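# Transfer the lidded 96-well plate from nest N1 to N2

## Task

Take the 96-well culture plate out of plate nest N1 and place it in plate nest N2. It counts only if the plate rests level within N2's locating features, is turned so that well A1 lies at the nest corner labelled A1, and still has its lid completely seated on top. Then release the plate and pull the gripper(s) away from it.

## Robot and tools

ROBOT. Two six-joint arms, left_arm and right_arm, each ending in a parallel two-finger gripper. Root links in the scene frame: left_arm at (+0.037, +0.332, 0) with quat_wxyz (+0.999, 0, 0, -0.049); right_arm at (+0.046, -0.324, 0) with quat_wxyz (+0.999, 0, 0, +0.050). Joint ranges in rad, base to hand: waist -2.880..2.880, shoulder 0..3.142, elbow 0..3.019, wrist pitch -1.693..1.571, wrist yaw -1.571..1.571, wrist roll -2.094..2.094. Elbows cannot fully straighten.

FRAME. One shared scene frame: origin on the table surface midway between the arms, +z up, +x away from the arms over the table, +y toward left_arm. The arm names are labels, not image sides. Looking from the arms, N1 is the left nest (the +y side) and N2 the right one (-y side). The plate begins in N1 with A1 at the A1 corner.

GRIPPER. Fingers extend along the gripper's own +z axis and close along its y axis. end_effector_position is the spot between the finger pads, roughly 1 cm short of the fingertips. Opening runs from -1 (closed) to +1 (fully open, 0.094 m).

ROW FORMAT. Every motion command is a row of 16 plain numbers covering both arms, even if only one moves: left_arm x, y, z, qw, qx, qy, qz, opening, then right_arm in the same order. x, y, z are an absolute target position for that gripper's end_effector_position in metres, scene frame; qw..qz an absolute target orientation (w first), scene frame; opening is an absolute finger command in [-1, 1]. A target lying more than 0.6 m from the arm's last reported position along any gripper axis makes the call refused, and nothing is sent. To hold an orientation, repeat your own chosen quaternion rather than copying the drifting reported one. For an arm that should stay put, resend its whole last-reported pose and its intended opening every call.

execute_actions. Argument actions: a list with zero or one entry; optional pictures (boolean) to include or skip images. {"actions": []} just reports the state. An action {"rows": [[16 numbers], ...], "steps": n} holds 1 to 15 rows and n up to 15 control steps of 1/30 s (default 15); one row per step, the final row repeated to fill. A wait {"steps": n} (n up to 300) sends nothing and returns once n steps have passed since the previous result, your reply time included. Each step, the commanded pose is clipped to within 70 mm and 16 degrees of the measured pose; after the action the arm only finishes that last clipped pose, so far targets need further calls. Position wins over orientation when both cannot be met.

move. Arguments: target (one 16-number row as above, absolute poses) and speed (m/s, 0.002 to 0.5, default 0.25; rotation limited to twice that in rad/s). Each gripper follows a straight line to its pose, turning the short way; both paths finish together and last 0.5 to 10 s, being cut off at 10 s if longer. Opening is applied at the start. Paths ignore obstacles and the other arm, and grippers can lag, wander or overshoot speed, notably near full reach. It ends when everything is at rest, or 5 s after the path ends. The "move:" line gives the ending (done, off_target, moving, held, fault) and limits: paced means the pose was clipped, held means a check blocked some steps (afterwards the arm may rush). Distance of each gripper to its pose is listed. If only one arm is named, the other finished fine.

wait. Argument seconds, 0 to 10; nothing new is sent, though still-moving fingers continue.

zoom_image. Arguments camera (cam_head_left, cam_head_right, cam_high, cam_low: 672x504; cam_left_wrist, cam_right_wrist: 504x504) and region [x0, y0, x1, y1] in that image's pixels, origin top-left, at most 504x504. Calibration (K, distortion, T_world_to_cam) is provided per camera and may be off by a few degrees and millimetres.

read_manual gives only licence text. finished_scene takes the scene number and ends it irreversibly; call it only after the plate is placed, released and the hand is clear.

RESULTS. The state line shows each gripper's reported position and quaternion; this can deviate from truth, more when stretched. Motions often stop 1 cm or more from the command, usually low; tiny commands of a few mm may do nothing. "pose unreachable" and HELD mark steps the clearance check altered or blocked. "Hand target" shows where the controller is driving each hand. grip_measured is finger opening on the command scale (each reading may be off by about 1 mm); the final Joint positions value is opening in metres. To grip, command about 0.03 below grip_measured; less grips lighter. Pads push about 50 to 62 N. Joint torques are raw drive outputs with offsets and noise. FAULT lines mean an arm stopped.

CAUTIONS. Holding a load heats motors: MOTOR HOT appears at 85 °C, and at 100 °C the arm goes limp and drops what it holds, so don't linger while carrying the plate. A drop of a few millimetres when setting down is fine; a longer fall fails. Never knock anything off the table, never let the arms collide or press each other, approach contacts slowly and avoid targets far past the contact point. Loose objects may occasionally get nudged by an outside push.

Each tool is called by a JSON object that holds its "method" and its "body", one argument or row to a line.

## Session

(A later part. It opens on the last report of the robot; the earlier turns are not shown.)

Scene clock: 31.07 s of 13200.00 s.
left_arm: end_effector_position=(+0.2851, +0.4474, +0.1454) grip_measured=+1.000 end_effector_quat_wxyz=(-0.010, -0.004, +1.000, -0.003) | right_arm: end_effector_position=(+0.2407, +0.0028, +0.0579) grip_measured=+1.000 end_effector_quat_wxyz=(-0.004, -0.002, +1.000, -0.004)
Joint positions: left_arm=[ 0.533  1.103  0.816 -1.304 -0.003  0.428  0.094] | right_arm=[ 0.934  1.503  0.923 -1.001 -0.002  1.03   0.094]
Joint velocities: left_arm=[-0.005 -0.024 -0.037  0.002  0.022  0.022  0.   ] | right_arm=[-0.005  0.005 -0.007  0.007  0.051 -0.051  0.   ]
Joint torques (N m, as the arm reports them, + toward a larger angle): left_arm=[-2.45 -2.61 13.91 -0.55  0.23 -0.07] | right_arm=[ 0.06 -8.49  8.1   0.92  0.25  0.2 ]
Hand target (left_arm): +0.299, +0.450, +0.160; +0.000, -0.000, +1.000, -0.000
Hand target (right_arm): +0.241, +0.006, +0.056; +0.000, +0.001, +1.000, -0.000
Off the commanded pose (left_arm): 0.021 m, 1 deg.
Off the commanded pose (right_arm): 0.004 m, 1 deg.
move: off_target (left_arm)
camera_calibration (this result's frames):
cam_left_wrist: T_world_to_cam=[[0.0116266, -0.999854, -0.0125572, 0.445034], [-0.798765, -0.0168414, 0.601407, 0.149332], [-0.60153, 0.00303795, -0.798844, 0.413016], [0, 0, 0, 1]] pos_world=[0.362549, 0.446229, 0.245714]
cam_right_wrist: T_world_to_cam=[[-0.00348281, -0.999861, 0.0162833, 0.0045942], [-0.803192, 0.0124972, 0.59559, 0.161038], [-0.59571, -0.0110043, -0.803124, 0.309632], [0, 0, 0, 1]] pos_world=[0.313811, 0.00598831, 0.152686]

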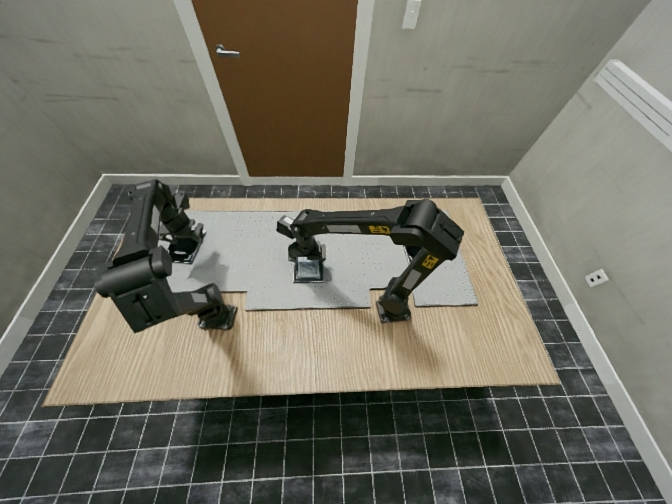

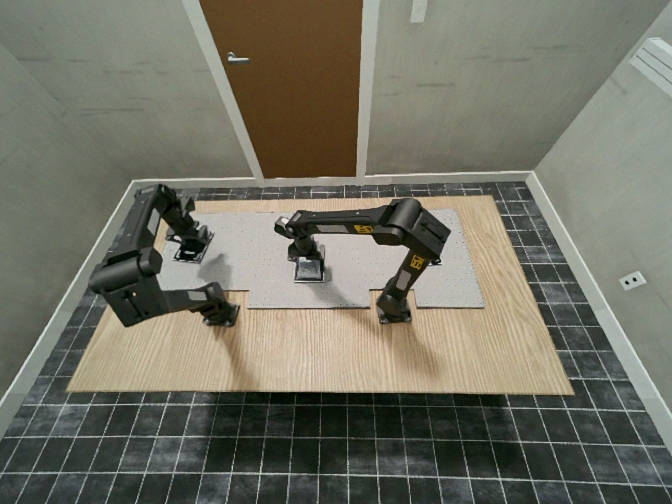

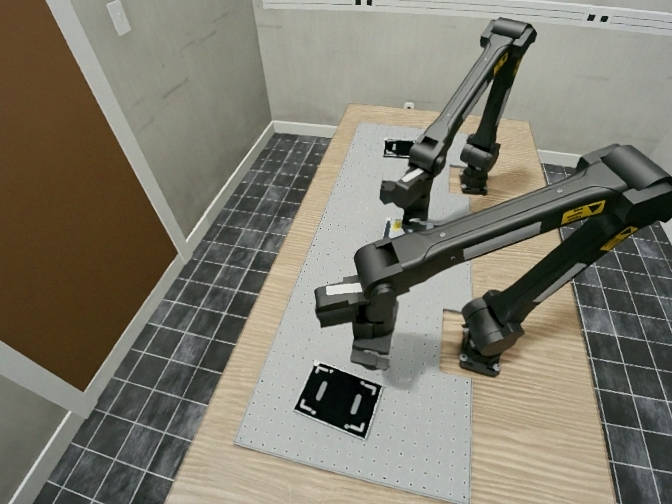

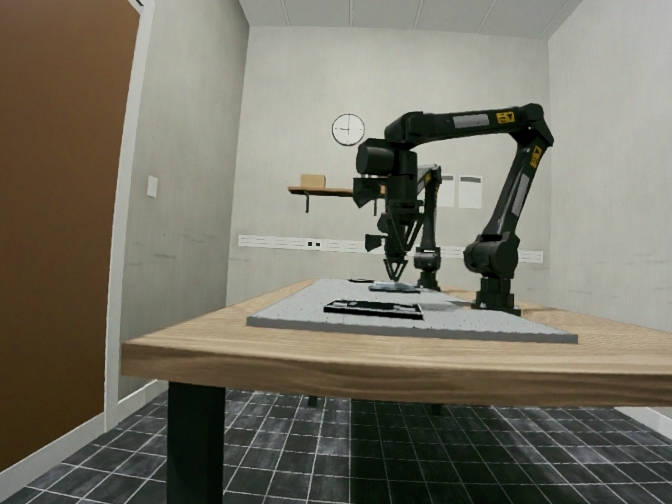

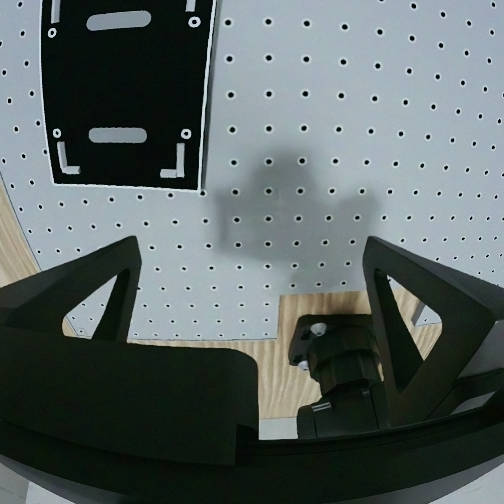

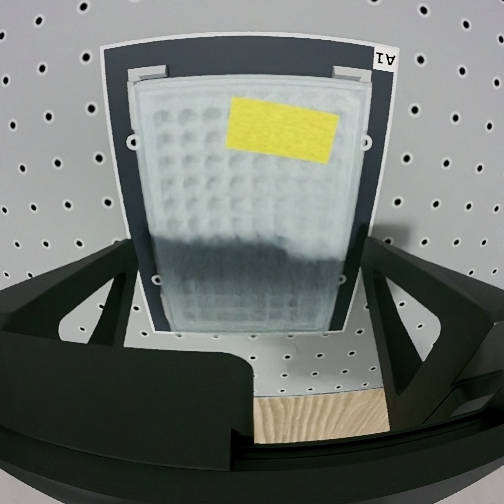

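{"method": "move", "body": {
  "target": [0.3,0.45,0.16,0,0,1,0,1,0.24,0.0045,0.025,0,0,1,0,1],
  "speed": 0.025
}}

{"method": "execute_actions", "body": {
  "actions": [
    {"rows":[[0.3,0.45,0.16,0,0,1,0,1,0.24,0.0045,0.03,0,0,1,0,0.775]]}
  ],
  "pictures": false
}}

{"method": "move", "body": {
  "target": [0.3,0.45,0.16,0,0,1,0,1,0.248,0.015,0.085,0.03,0,1,0.05,0.775],
  "speed": 0.05
}}

Scene clock: 33.67 s of 13200.00 s.
left_arm: end_effector_position=(+0.2851, +0.4473, +0.1454) grip_measured=+1.000 end_effector_quat_wxyz=(-0.009, -0.004, +1.000, -0.003) | right_arm: end_effector_position=(+0.2413, +0.0038, +0.0340) grip_measured=+1.000 end_effector_quat_wxyz=(-0.001, -0.002, +1.000, +0.001)
Joint positions: left_arm=[ 0.533  1.103  0.816 -1.304 -0.002  0.428  0.094] | right_arm=[ 0.934  1.539  0.889 -0.919 -0.002  1.031  0.094]
Joint velocities: left_arm=[ 0.005 -0.015 -0.017 -0.012 -0.037 -0.037  0.   ] | right_arm=[-0.005 -0.005  0.007  0.022  0.007  0.007  0.   ]
Joint torques (N m, as the arm reports them, + toward a larger angle): left_arm=[-2.44 -2.73 14.07 -0.44  0.23 -0.09] | right_arm=[ 0.43 -7.88  7.03  1.32  0.23  0.2 ]
Hand target (left_arm): +0.299, +0.450, +0.160; +0.001, -0.000, +1.000, -0.000
Hand target (right_arm): +0.240, +0.004, +0.025; -0.000, -0.000, +1.000, -0.000
Off the commanded pose (left_arm): 0.021 m, 1 deg.
Off the commanded pose (right_arm): 0.009 m, 0 deg.
move: off_target (left_arm)
camera_calibration (this result's frames):
cam_left_wrist: T_world_to_cam=[[0.0116362, -0.999858, -0.0122096, 0.444923], [-0.798862, -0.0166395, 0.601284, 0.149309], [-0.601402, 0.00275713, -0.798942, 0.413136], [0, 0, 0, 1]] pos_world=[0.36256, 0.446205, 0.245727]
cam_right_wrist: T_world_to_cam=[[-0.00393071, -0.999972, 0.00642869, 0.00641977], [-0.80666, 0.00697014, 0.590974, 0.176773], [-0.591002, -0.00286282, -0.806665, 0.289718], [0, 0, 0, 1]] pos_world=[0.313845, 0.00601687, 0.129196]

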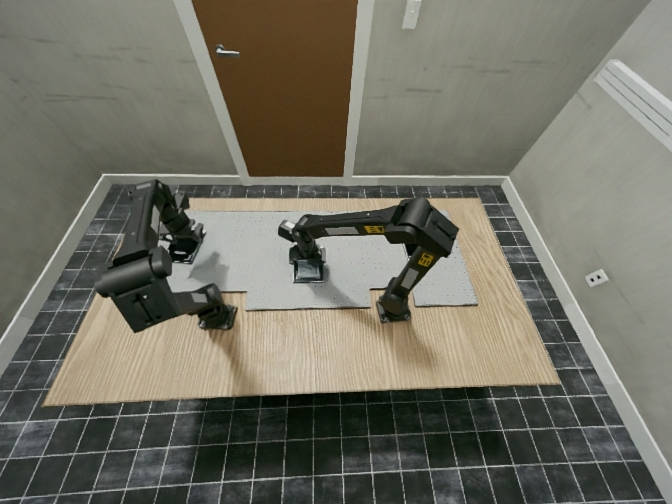

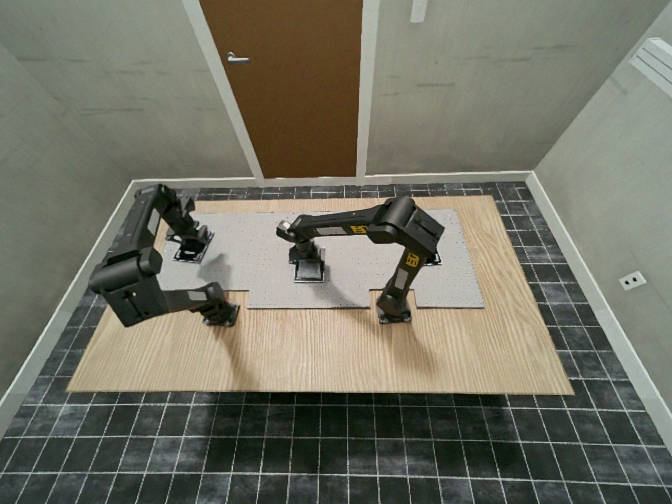

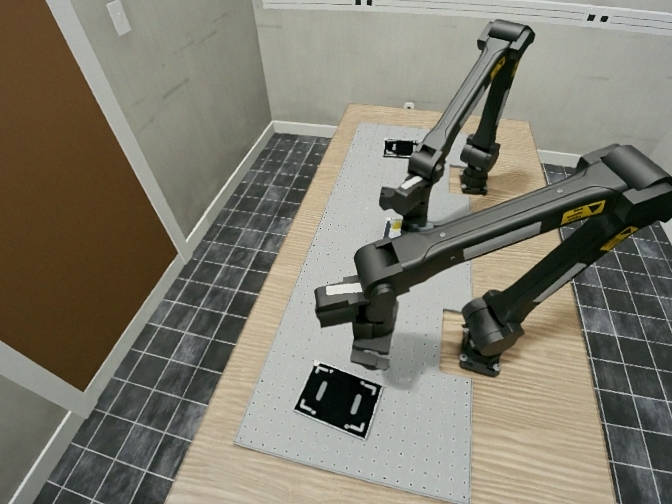

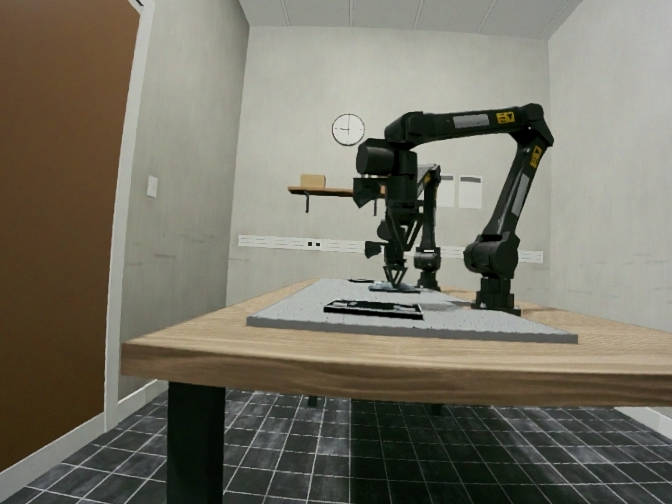

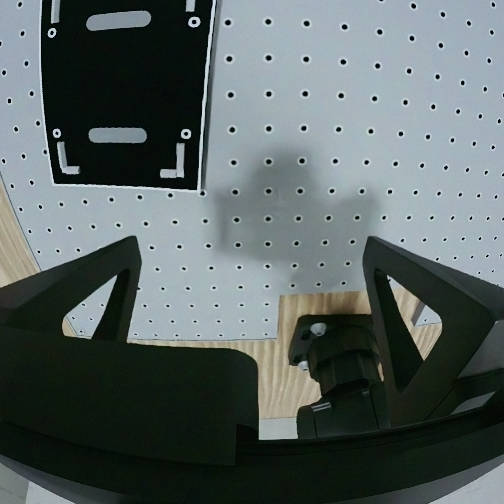

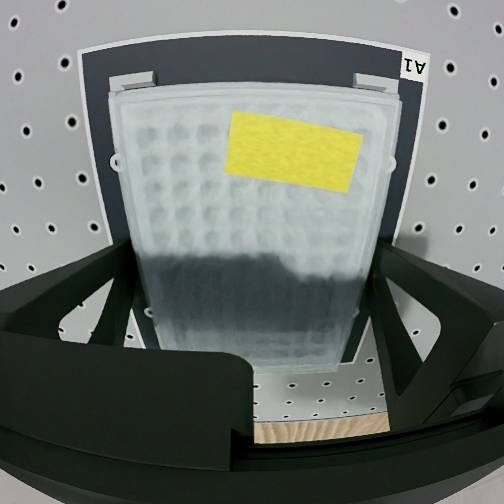

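Scene clock: 34.17 s of 13200.00 s.
left_arm: end_effector_position=(+0.2851, +0.4473, +0.1454) grip_measured=+1.000 end_effector_quat_wxyz=(-0.009, -0.004, +1.000, -0.003) | right_arm: end_effector_position=(+0.2414, +0.0027, +0.0339) grip_measured=+0.806 end_effector_quat_wxyz=(+0.000, -0.001, +1.000, -0.000)
Joint positions: left_arm=[ 0.533  1.103  0.816 -1.304 -0.002  0.428  0.094] | right_arm=[ 0.934  1.538  0.887 -0.92   0.001  1.031  0.085]
Joint velocities: left_arm=[-0.005  0.005  0.012 -0.012  0.037  0.037  0.   ] | right_arm=[-0.005 -0.005 -0.002 -0.007  0.022 -0.022 -0.001]
Joint torques (N m, as the arm reports them, + toward a larger angle): left_arm=[-2.18 -2.85 14.06 -0.5   0.2  -0.1 ] | right_arm=[ 0.44 -8.27  7.74  0.7   0.1   0.18]
Hand target (left_arm): +0.299, +0.450, +0.160; +0.001, -0.000, +1.000, -0.000
Hand target (right_arm): +0.240, +0.004, +0.030; -0.000, -0.000, +1.000, -0.000
Off the commanded pose (left_arm): 0.021 m, 1 deg.
Off the commanded pose (right_arm): 0.005 m, 0 deg.
Steps of this call (steps 1 to 15: all 15 steps of this action). Readings (end_effector_position):
1: left_arm (+0.2851, +0.4473, +0.1454) | right_arm (+0.2414, +0.0037, +0.0340)
2: left_arm (+0.2851, +0.4473, +0.1454) | right_arm (+0.2413, +0.0029, +0.0339)
4: left_arm (+0.2851, +0.4473, +0.1454) | right_arm (+0.2414, +0.0027, +0.0339)
8: left_arm (+0.2851, +0.4473, +0.1454) | right_arm (+0.2414, +0.0027, +0.0339)
15: the state above

Scene clock: 35.87 s of 13200.00 s.
left_arm: end_effector_position=(+0.2851, +0.4473, +0.1454) grip_measured=+1.000 end_effector_quat_wxyz=(-0.009, -0.004, +1.000, -0.003) | right_arm: end_effector_position=(+0.2443, +0.0076, +0.0710) grip_measured=+0.806 end_effector_quat_wxyz=(+0.024, -0.001, +0.999, +0.040)
Joint positions: left_arm=[ 0.533  1.103  0.816 -1.304 -0.002  0.428  0.094] | right_arm=[ 0.934  1.435  0.887 -0.93   0.001  1.031  0.085]
Joint velocities: left_arm=[ 0.005 -0.005  0.017  0.007 -0.007  0.022  0.   ] | right_arm=[-0.005  0.005  0.012 -0.012  0.066  0.007  0.   ]
Joint torques (N m, as the arm reports them, + toward a larger angle): left_arm=[-2.22 -2.65 14.06 -0.43  0.23 -0.06] | right_arm=[ 0.15 -9.14 10.89 -0.3   0.17  0.13]
Hand target (left_arm): +0.299, +0.450, +0.160; +0.001, -0.000, +1.000, -0.000
Hand target (right_arm): +0.248, +0.015, +0.085; +0.030, -0.001, +0.998, +0.050
Off the commanded pose (left_arm): 0.021 m, 1 deg.
Off the commanded pose (right_arm): 0.016 m, 1 deg.
move: off_target (left_arm, right_arm)
camera_calibration (this result's frames):
cam_left_wrist: T_world_to_cam=[[0.0116362, -0.999858, -0.0122096, 0.444923], [-0.798862, -0.0166395, 0.601284, 0.149309], [-0.601402, 0.00275713, -0.798942, 0.413136], [0, 0, 0, 1]] pos_world=[0.36256, 0.446205, 0.245727]
cam_right_wrist: T_world_to_cam=[[-0.00324302, -0.997483, -0.0708267, 0.015252], [-0.834874, -0.0362849, 0.549243, 0.167488], [-0.550431, 0.0609126, -0.832656, 0.312826], [0, 0, 0, 1]] pos_world=[0.31207, 0.00223583, 0.169565]

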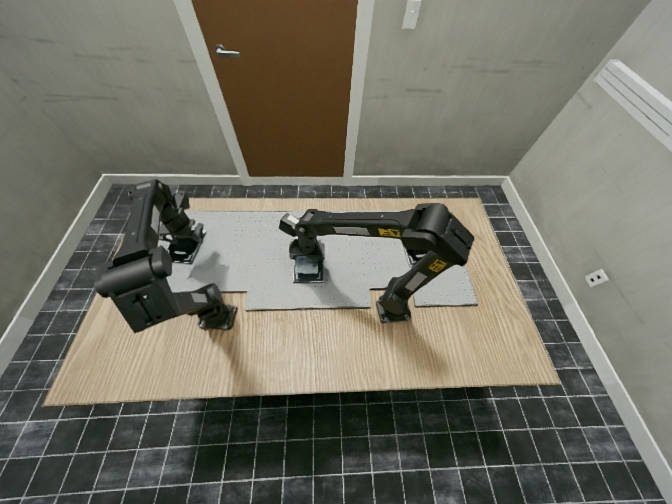

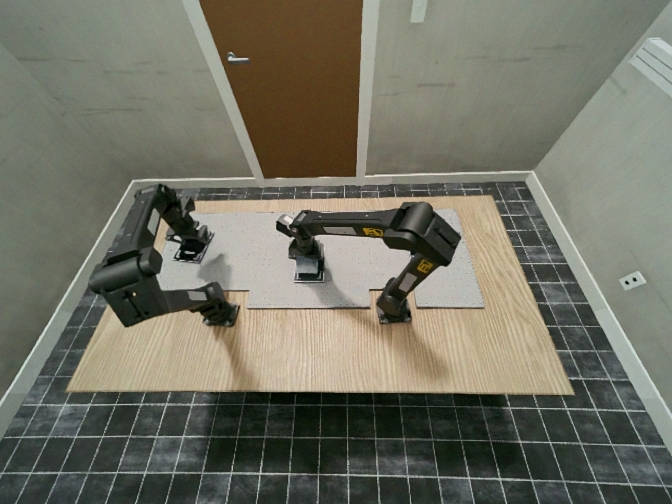

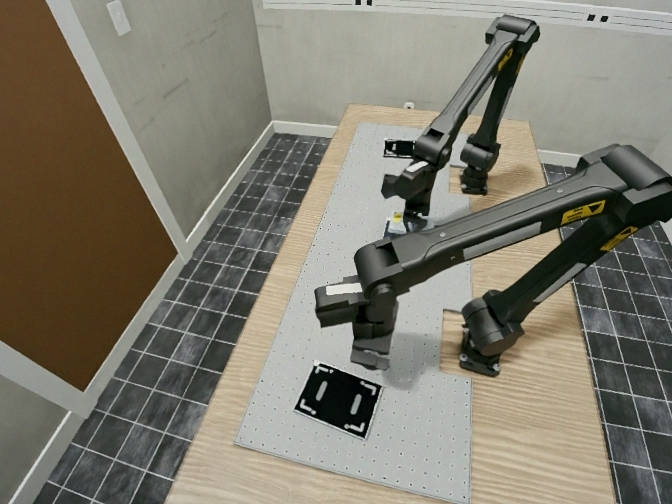

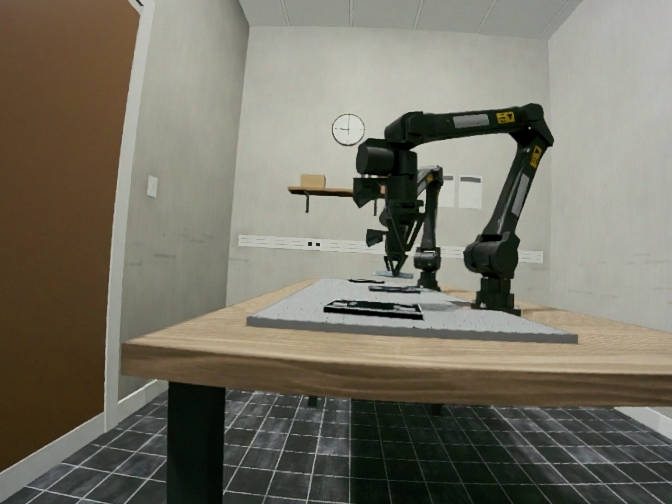

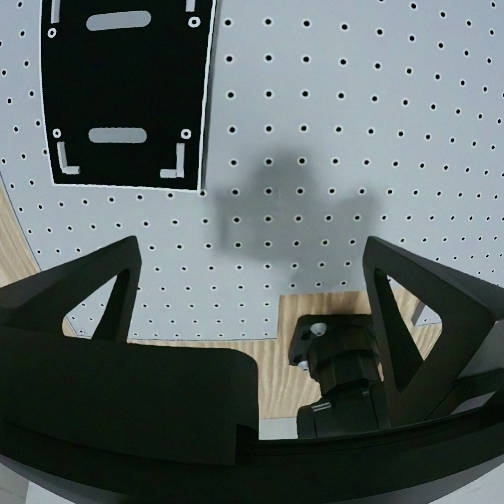

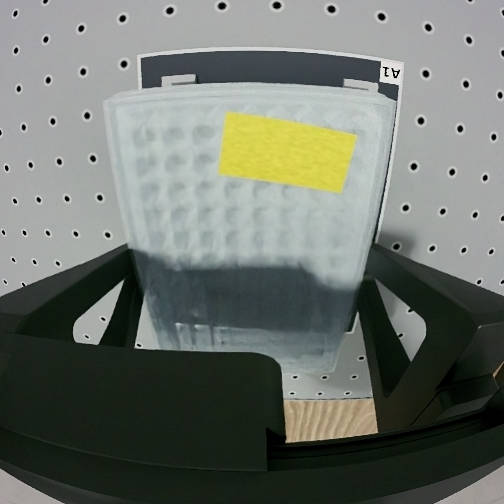

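{"method": "move", "body": {
  "target": [0.3,0.45,0.16,0,0,1,0,1,0.314,-0.462,0.12,0,-0.046,1,0,0.775],
  "speed": 0.2
}}

{"method": "move", "body": {
  "target": [0.3,0.45,0.16,0,0,1,0,1,0.313,-0.474,0.052,0,-0.046,1,0,0.775],
  "speed": 0.06
}}

Scene clock: 39.63 s of 13200.00 s.
left_arm: end_effector_position=(+0.2851, +0.4473, +0.1454) grip_measured=+1.000 end_effector_quat_wxyz=(-0.009, -0.004, +1.000, -0.003) | right_arm: end_effector_position=(+0.2962, -0.4509, +0.1025) grip_measured=+0.806 end_effector_quat_wxyz=(-0.010, -0.038, +0.999, +0.020)
Joint positions: left_arm=[ 0.533  1.103  0.816 -1.304 -0.002  0.428  0.094] | right_arm=[-0.582  1.184  0.756 -1.179 -0.025 -0.558  0.085]
Joint velocities: left_arm=[-0.005  0.005 -0.017  0.012 -0.051 -0.007  0.   ] | right_arm=[-0.005 -0.015  0.012 -0.022  0.022 -0.007 -0.   ]
Joint torques (N m, as the arm reports them, + toward a larger angle): left_arm=[-2.41 -2.47 14.08 -0.58  0.23 -0.09] | right_arm=[-0.03 -4.96 13.56 -0.53 -0.18 -0.01]
Hand target (left_arm): +0.299, +0.450, +0.160; +0.001, -0.000, +1.000, -0.000
Hand target (right_arm): +0.312, -0.458, +0.121; +0.007, -0.045, +0.999, +0.012
Off the commanded pose (left_arm): 0.021 m, 1 deg.
Off the commanded pose (right_arm): 0.027 m, 3 deg.
move: off_target (left_arm, right_arm)
camera_calibration (this result's frames):
cam_left_wrist: T_world_to_cam=[[0.0116362, -0.999858, -0.0122096, 0.444923], [-0.798862, -0.0166395, 0.601284, 0.149309], [-0.601402, 0.00275713, -0.798942, 0.413136], [0, 0, 0, 1]] pos_world=[0.36256, 0.446205, 0.245727]
cam_right_wrist: T_world_to_cam=[[0.0681571, -0.997159, -0.0320603, -0.46464], [-0.793607, -0.0736622, 0.603956, 0.142108], [-0.604602, -0.0157206, -0.796373, 0.37331], [0, 0, 0, 1]] pos_world=[0.37015, -0.446984, 0.19657]

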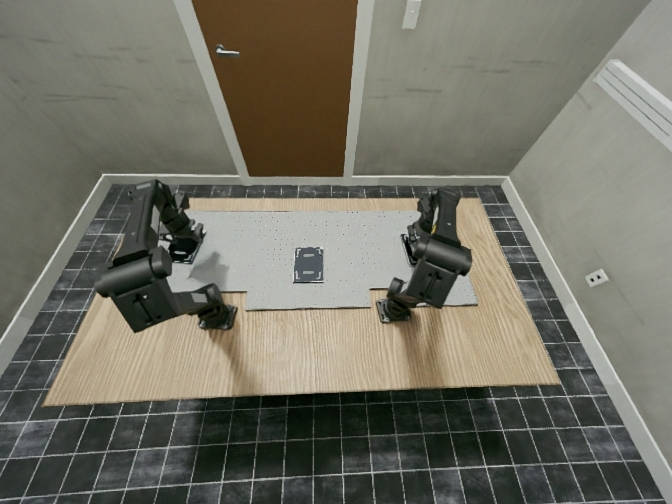

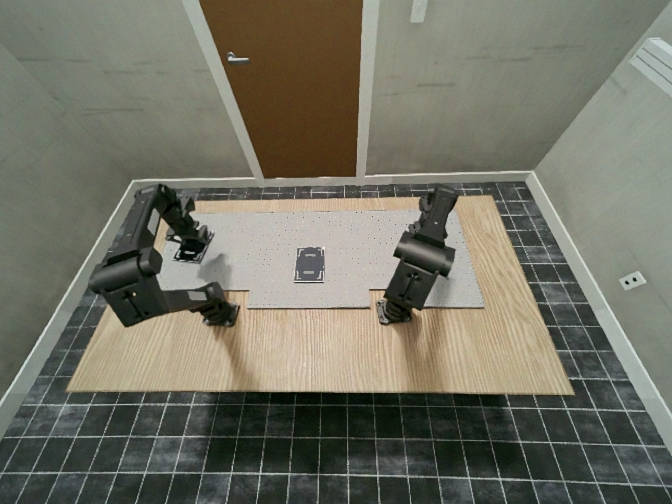

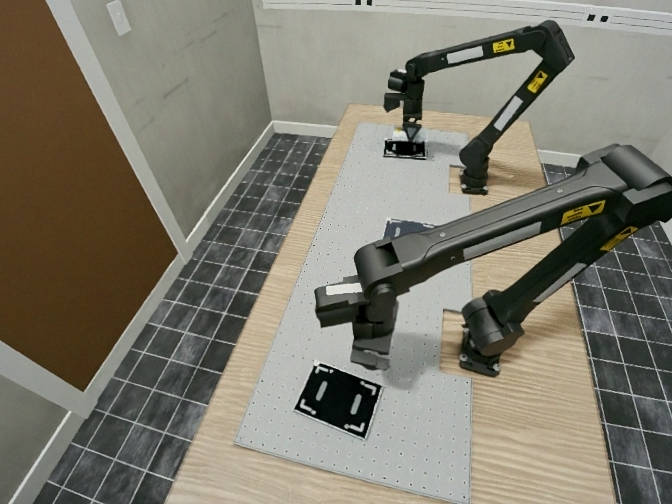

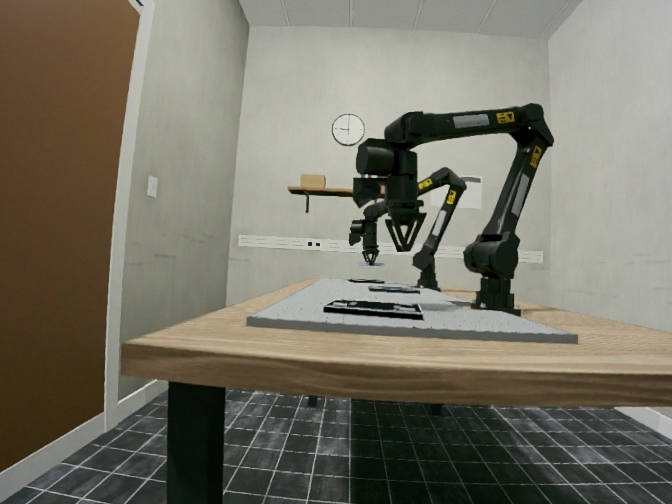

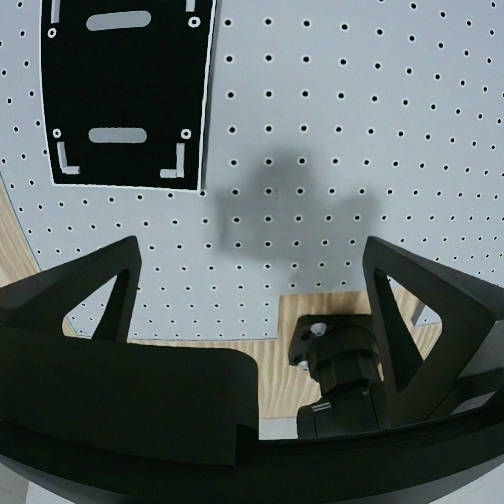

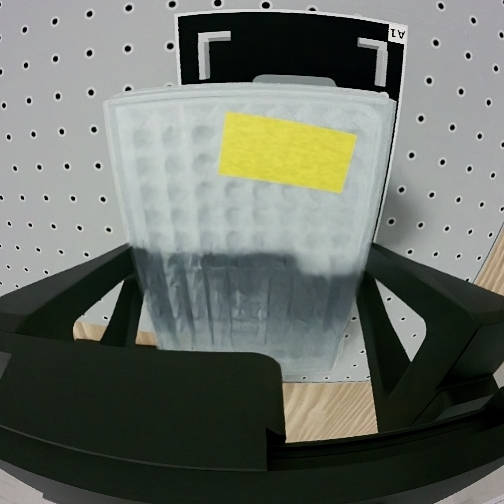

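Scene clock: 40.93 s of 13200.00 s.
left_arm: end_effector_position=(+0.2851, +0.4473, +0.1454) grip_measured=+1.000 end_effector_quat_wxyz=(-0.009, -0.004, +1.000, -0.003) | right_arm: end_effector_position=(+0.3112, -0.4697, +0.0527) grip_measured=+0.806 end_effector_quat_wxyz=(-0.005, -0.044, +0.999, +0.005)
Joint positions: left_arm=[ 0.533  1.103  0.816 -1.304 -0.002  0.428  0.094] | right_arm=[-0.602  1.312  0.712 -0.985 -0.004 -0.591  0.085]
Joint velocities: left_arm=[-0.015 -0.005  0.002  0.012 -0.037  0.066  0.   ] | right_arm=[ 0.005  0.005  0.002 -0.017 -0.022 -0.007 -0.001]
Joint torques (N m, as the arm reports them, + toward a larger angle): left_arm=[-2.36 -2.71 14.07 -0.58  0.23 -0.08] | right_arm=[-0.58 -5.87  8.04  1.02  0.17  0.01]
Hand target (left_arm): +0.299, +0.450, +0.160; +0.001, -0.000, +1.000, -0.000
Hand target (right_arm): +0.313, -0.474, +0.052; +0.000, -0.046, +0.999, -0.000
Off the commanded pose (left_arm): 0.021 m, 1 deg.
Off the commanded pose (right_arm): 0.005 m, 1 deg.
move: off_target (left_arm)
camera_calibration (this result's frames):
cam_left_wrist: T_world_to_cam=[[0.0116362, -0.999858, -0.0122096, 0.444923], [-0.798862, -0.0166395, 0.601284, 0.149309], [-0.601402, 0.00275713, -0.798942, 0.413136], [0, 0, 0, 1]] pos_world=[0.36256, 0.446205, 0.245727]
cam_right_wrist: T_world_to_cam=[[0.0814203, -0.996677, -0.00220006, -0.491438], [-0.799229, -0.0666089, 0.597325, 0.188169], [-0.595486, -0.046876, -0.801997, 0.325186], [0, 0, 0, 1]] pos_world=[0.384047, -0.462028, 0.147319]

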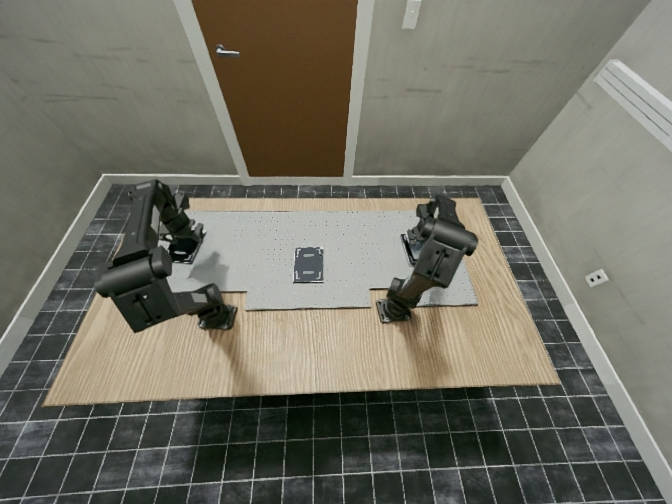

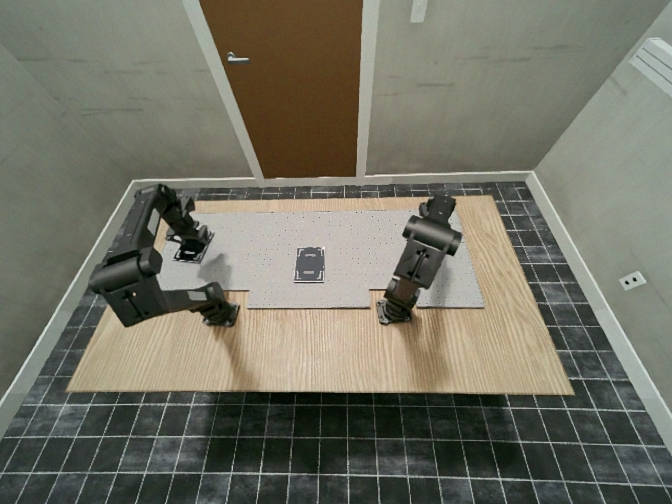

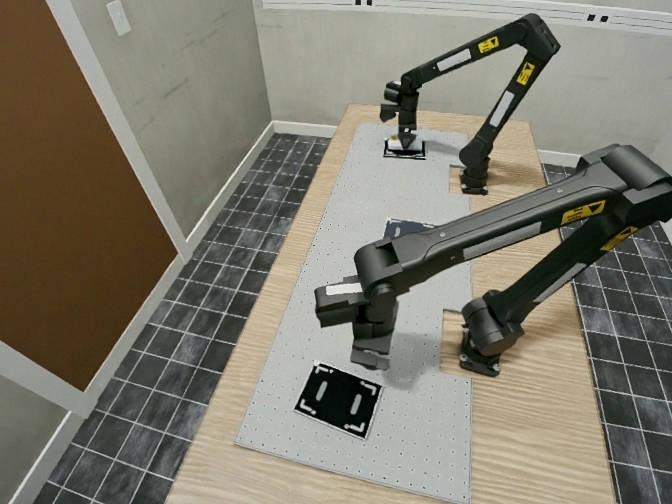

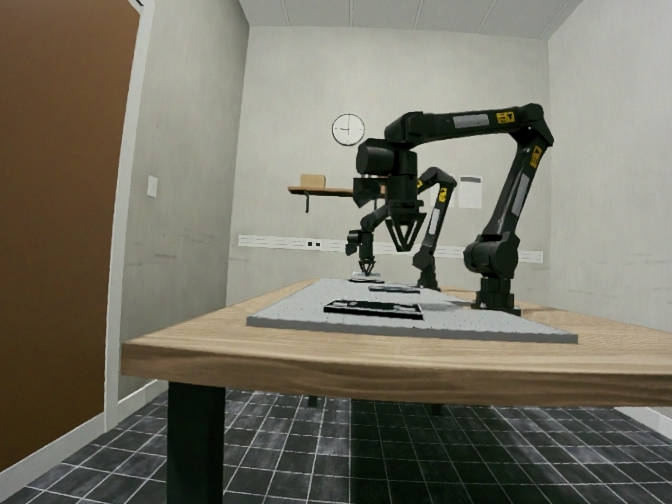

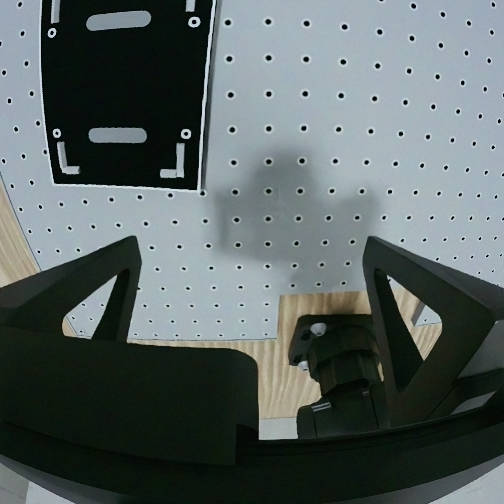

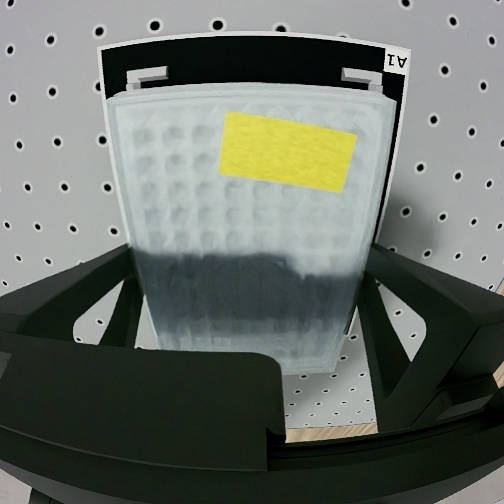

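{"method": "move", "body": {
  "target": [0.3,0.45,0.16,0,0,1,0,1,0.312,-0.4745,0.035,0,-0.046,1,0,0.775],
  "speed": 0.02
}}

Scene clock: 43.97 s of 13200.00 s.
left_arm: end_effector_position=(+0.2851, +0.4473, +0.1454) grip_measured=+1.000 end_effector_quat_wxyz=(-0.009, -0.004, +1.000, -0.003) | right_arm: end_effector_position=(+0.3115, -0.4706, +0.0375) grip_measured=+0.806 end_effector_quat_wxyz=(-0.003, -0.044, +0.999, +0.004)
Joint positions: left_arm=[ 0.533  1.103  0.816 -1.304 -0.002  0.428  0.094] | right_arm=[-0.604  1.34   0.689 -0.929 -0.004 -0.593  0.085]
Joint velocities: left_arm=[-0.005 -0.005  0.027  0.002  0.007 -0.007  0.   ] | right_arm=[-0.005  0.005  0.022 -0.007 -0.081 -0.022 -0.   ]
Joint torques (N m, as the arm reports them, + toward a larger angle): left_arm=[-2.44 -2.74 14.06 -0.53  0.26 -0.1 ] | right_arm=[-0.61 -5.69  7.72  0.91  0.16  0.  ]
Hand target (left_arm): +0.299, +0.450, +0.160; +0.001, -0.000, +1.000, -0.000
Hand target (right_arm): +0.312, -0.474, +0.035; -0.000, -0.046, +0.999, +0.000
Off the commanded pose (left_arm): 0.021 m, 1 deg.
Off the commanded pose (right_arm): 0.005 m, 1 deg.
move: off_target (left_arm)
camera_calibration (this result's frames):
cam_left_wrist: T_world_to_cam=[[0.0116362, -0.999858, -0.0122096, 0.444923], [-0.798862, -0.0166395, 0.601284, 0.149309], [-0.601402, 0.00275713, -0.798942, 0.413136], [0, 0, 0, 1]] pos_world=[0.36256, 0.446205, 0.245727]
cam_right_wrist: T_world_to_cam=[[0.0814236, -0.996679, 0.000730027, -0.492562], [-0.802027, -0.0650867, 0.59373, 0.199099], [-0.591711, -0.0489292, -0.804664, 0.311157], [0, 0, 0, 1]] pos_world=[0.383904, -0.462743, 0.132525]

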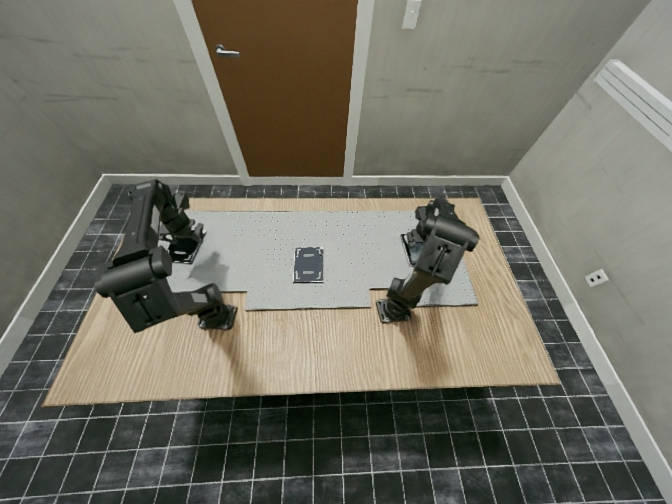

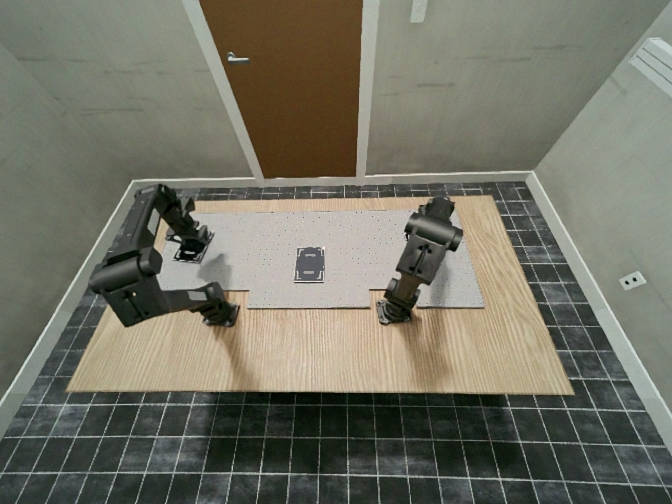

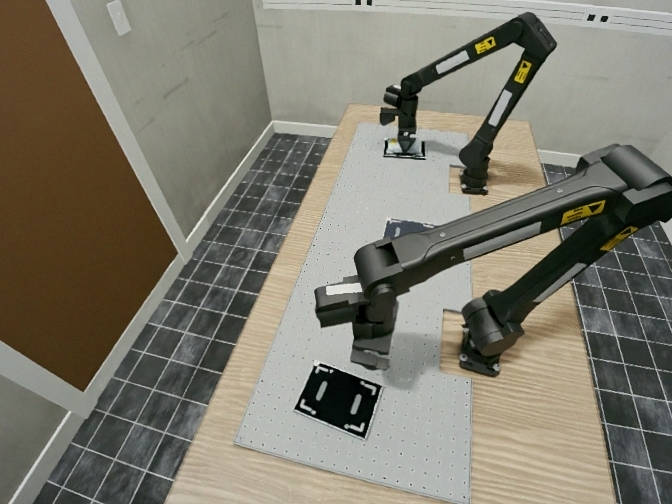

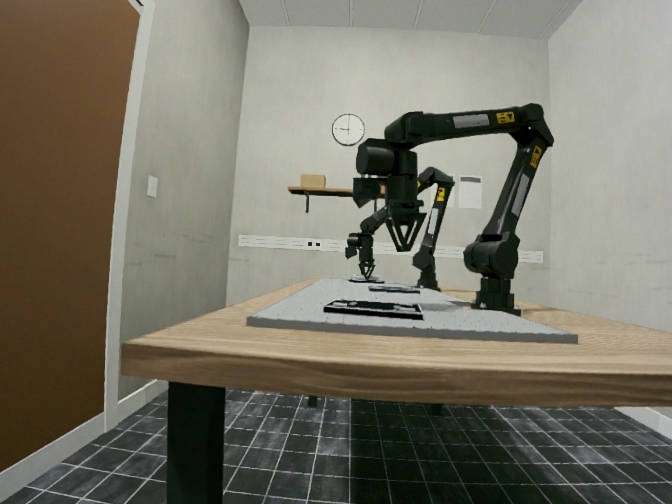

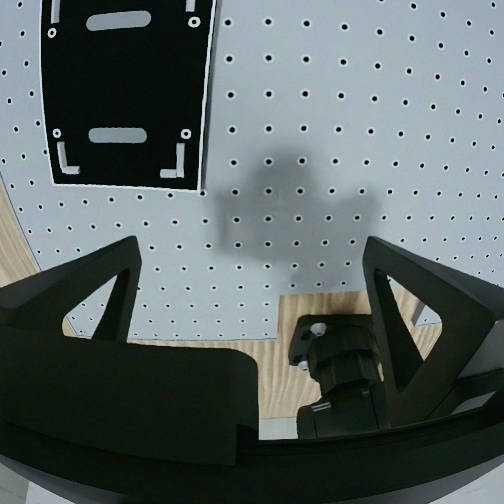

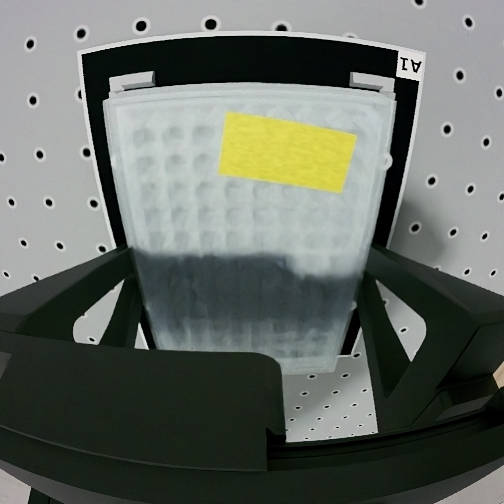

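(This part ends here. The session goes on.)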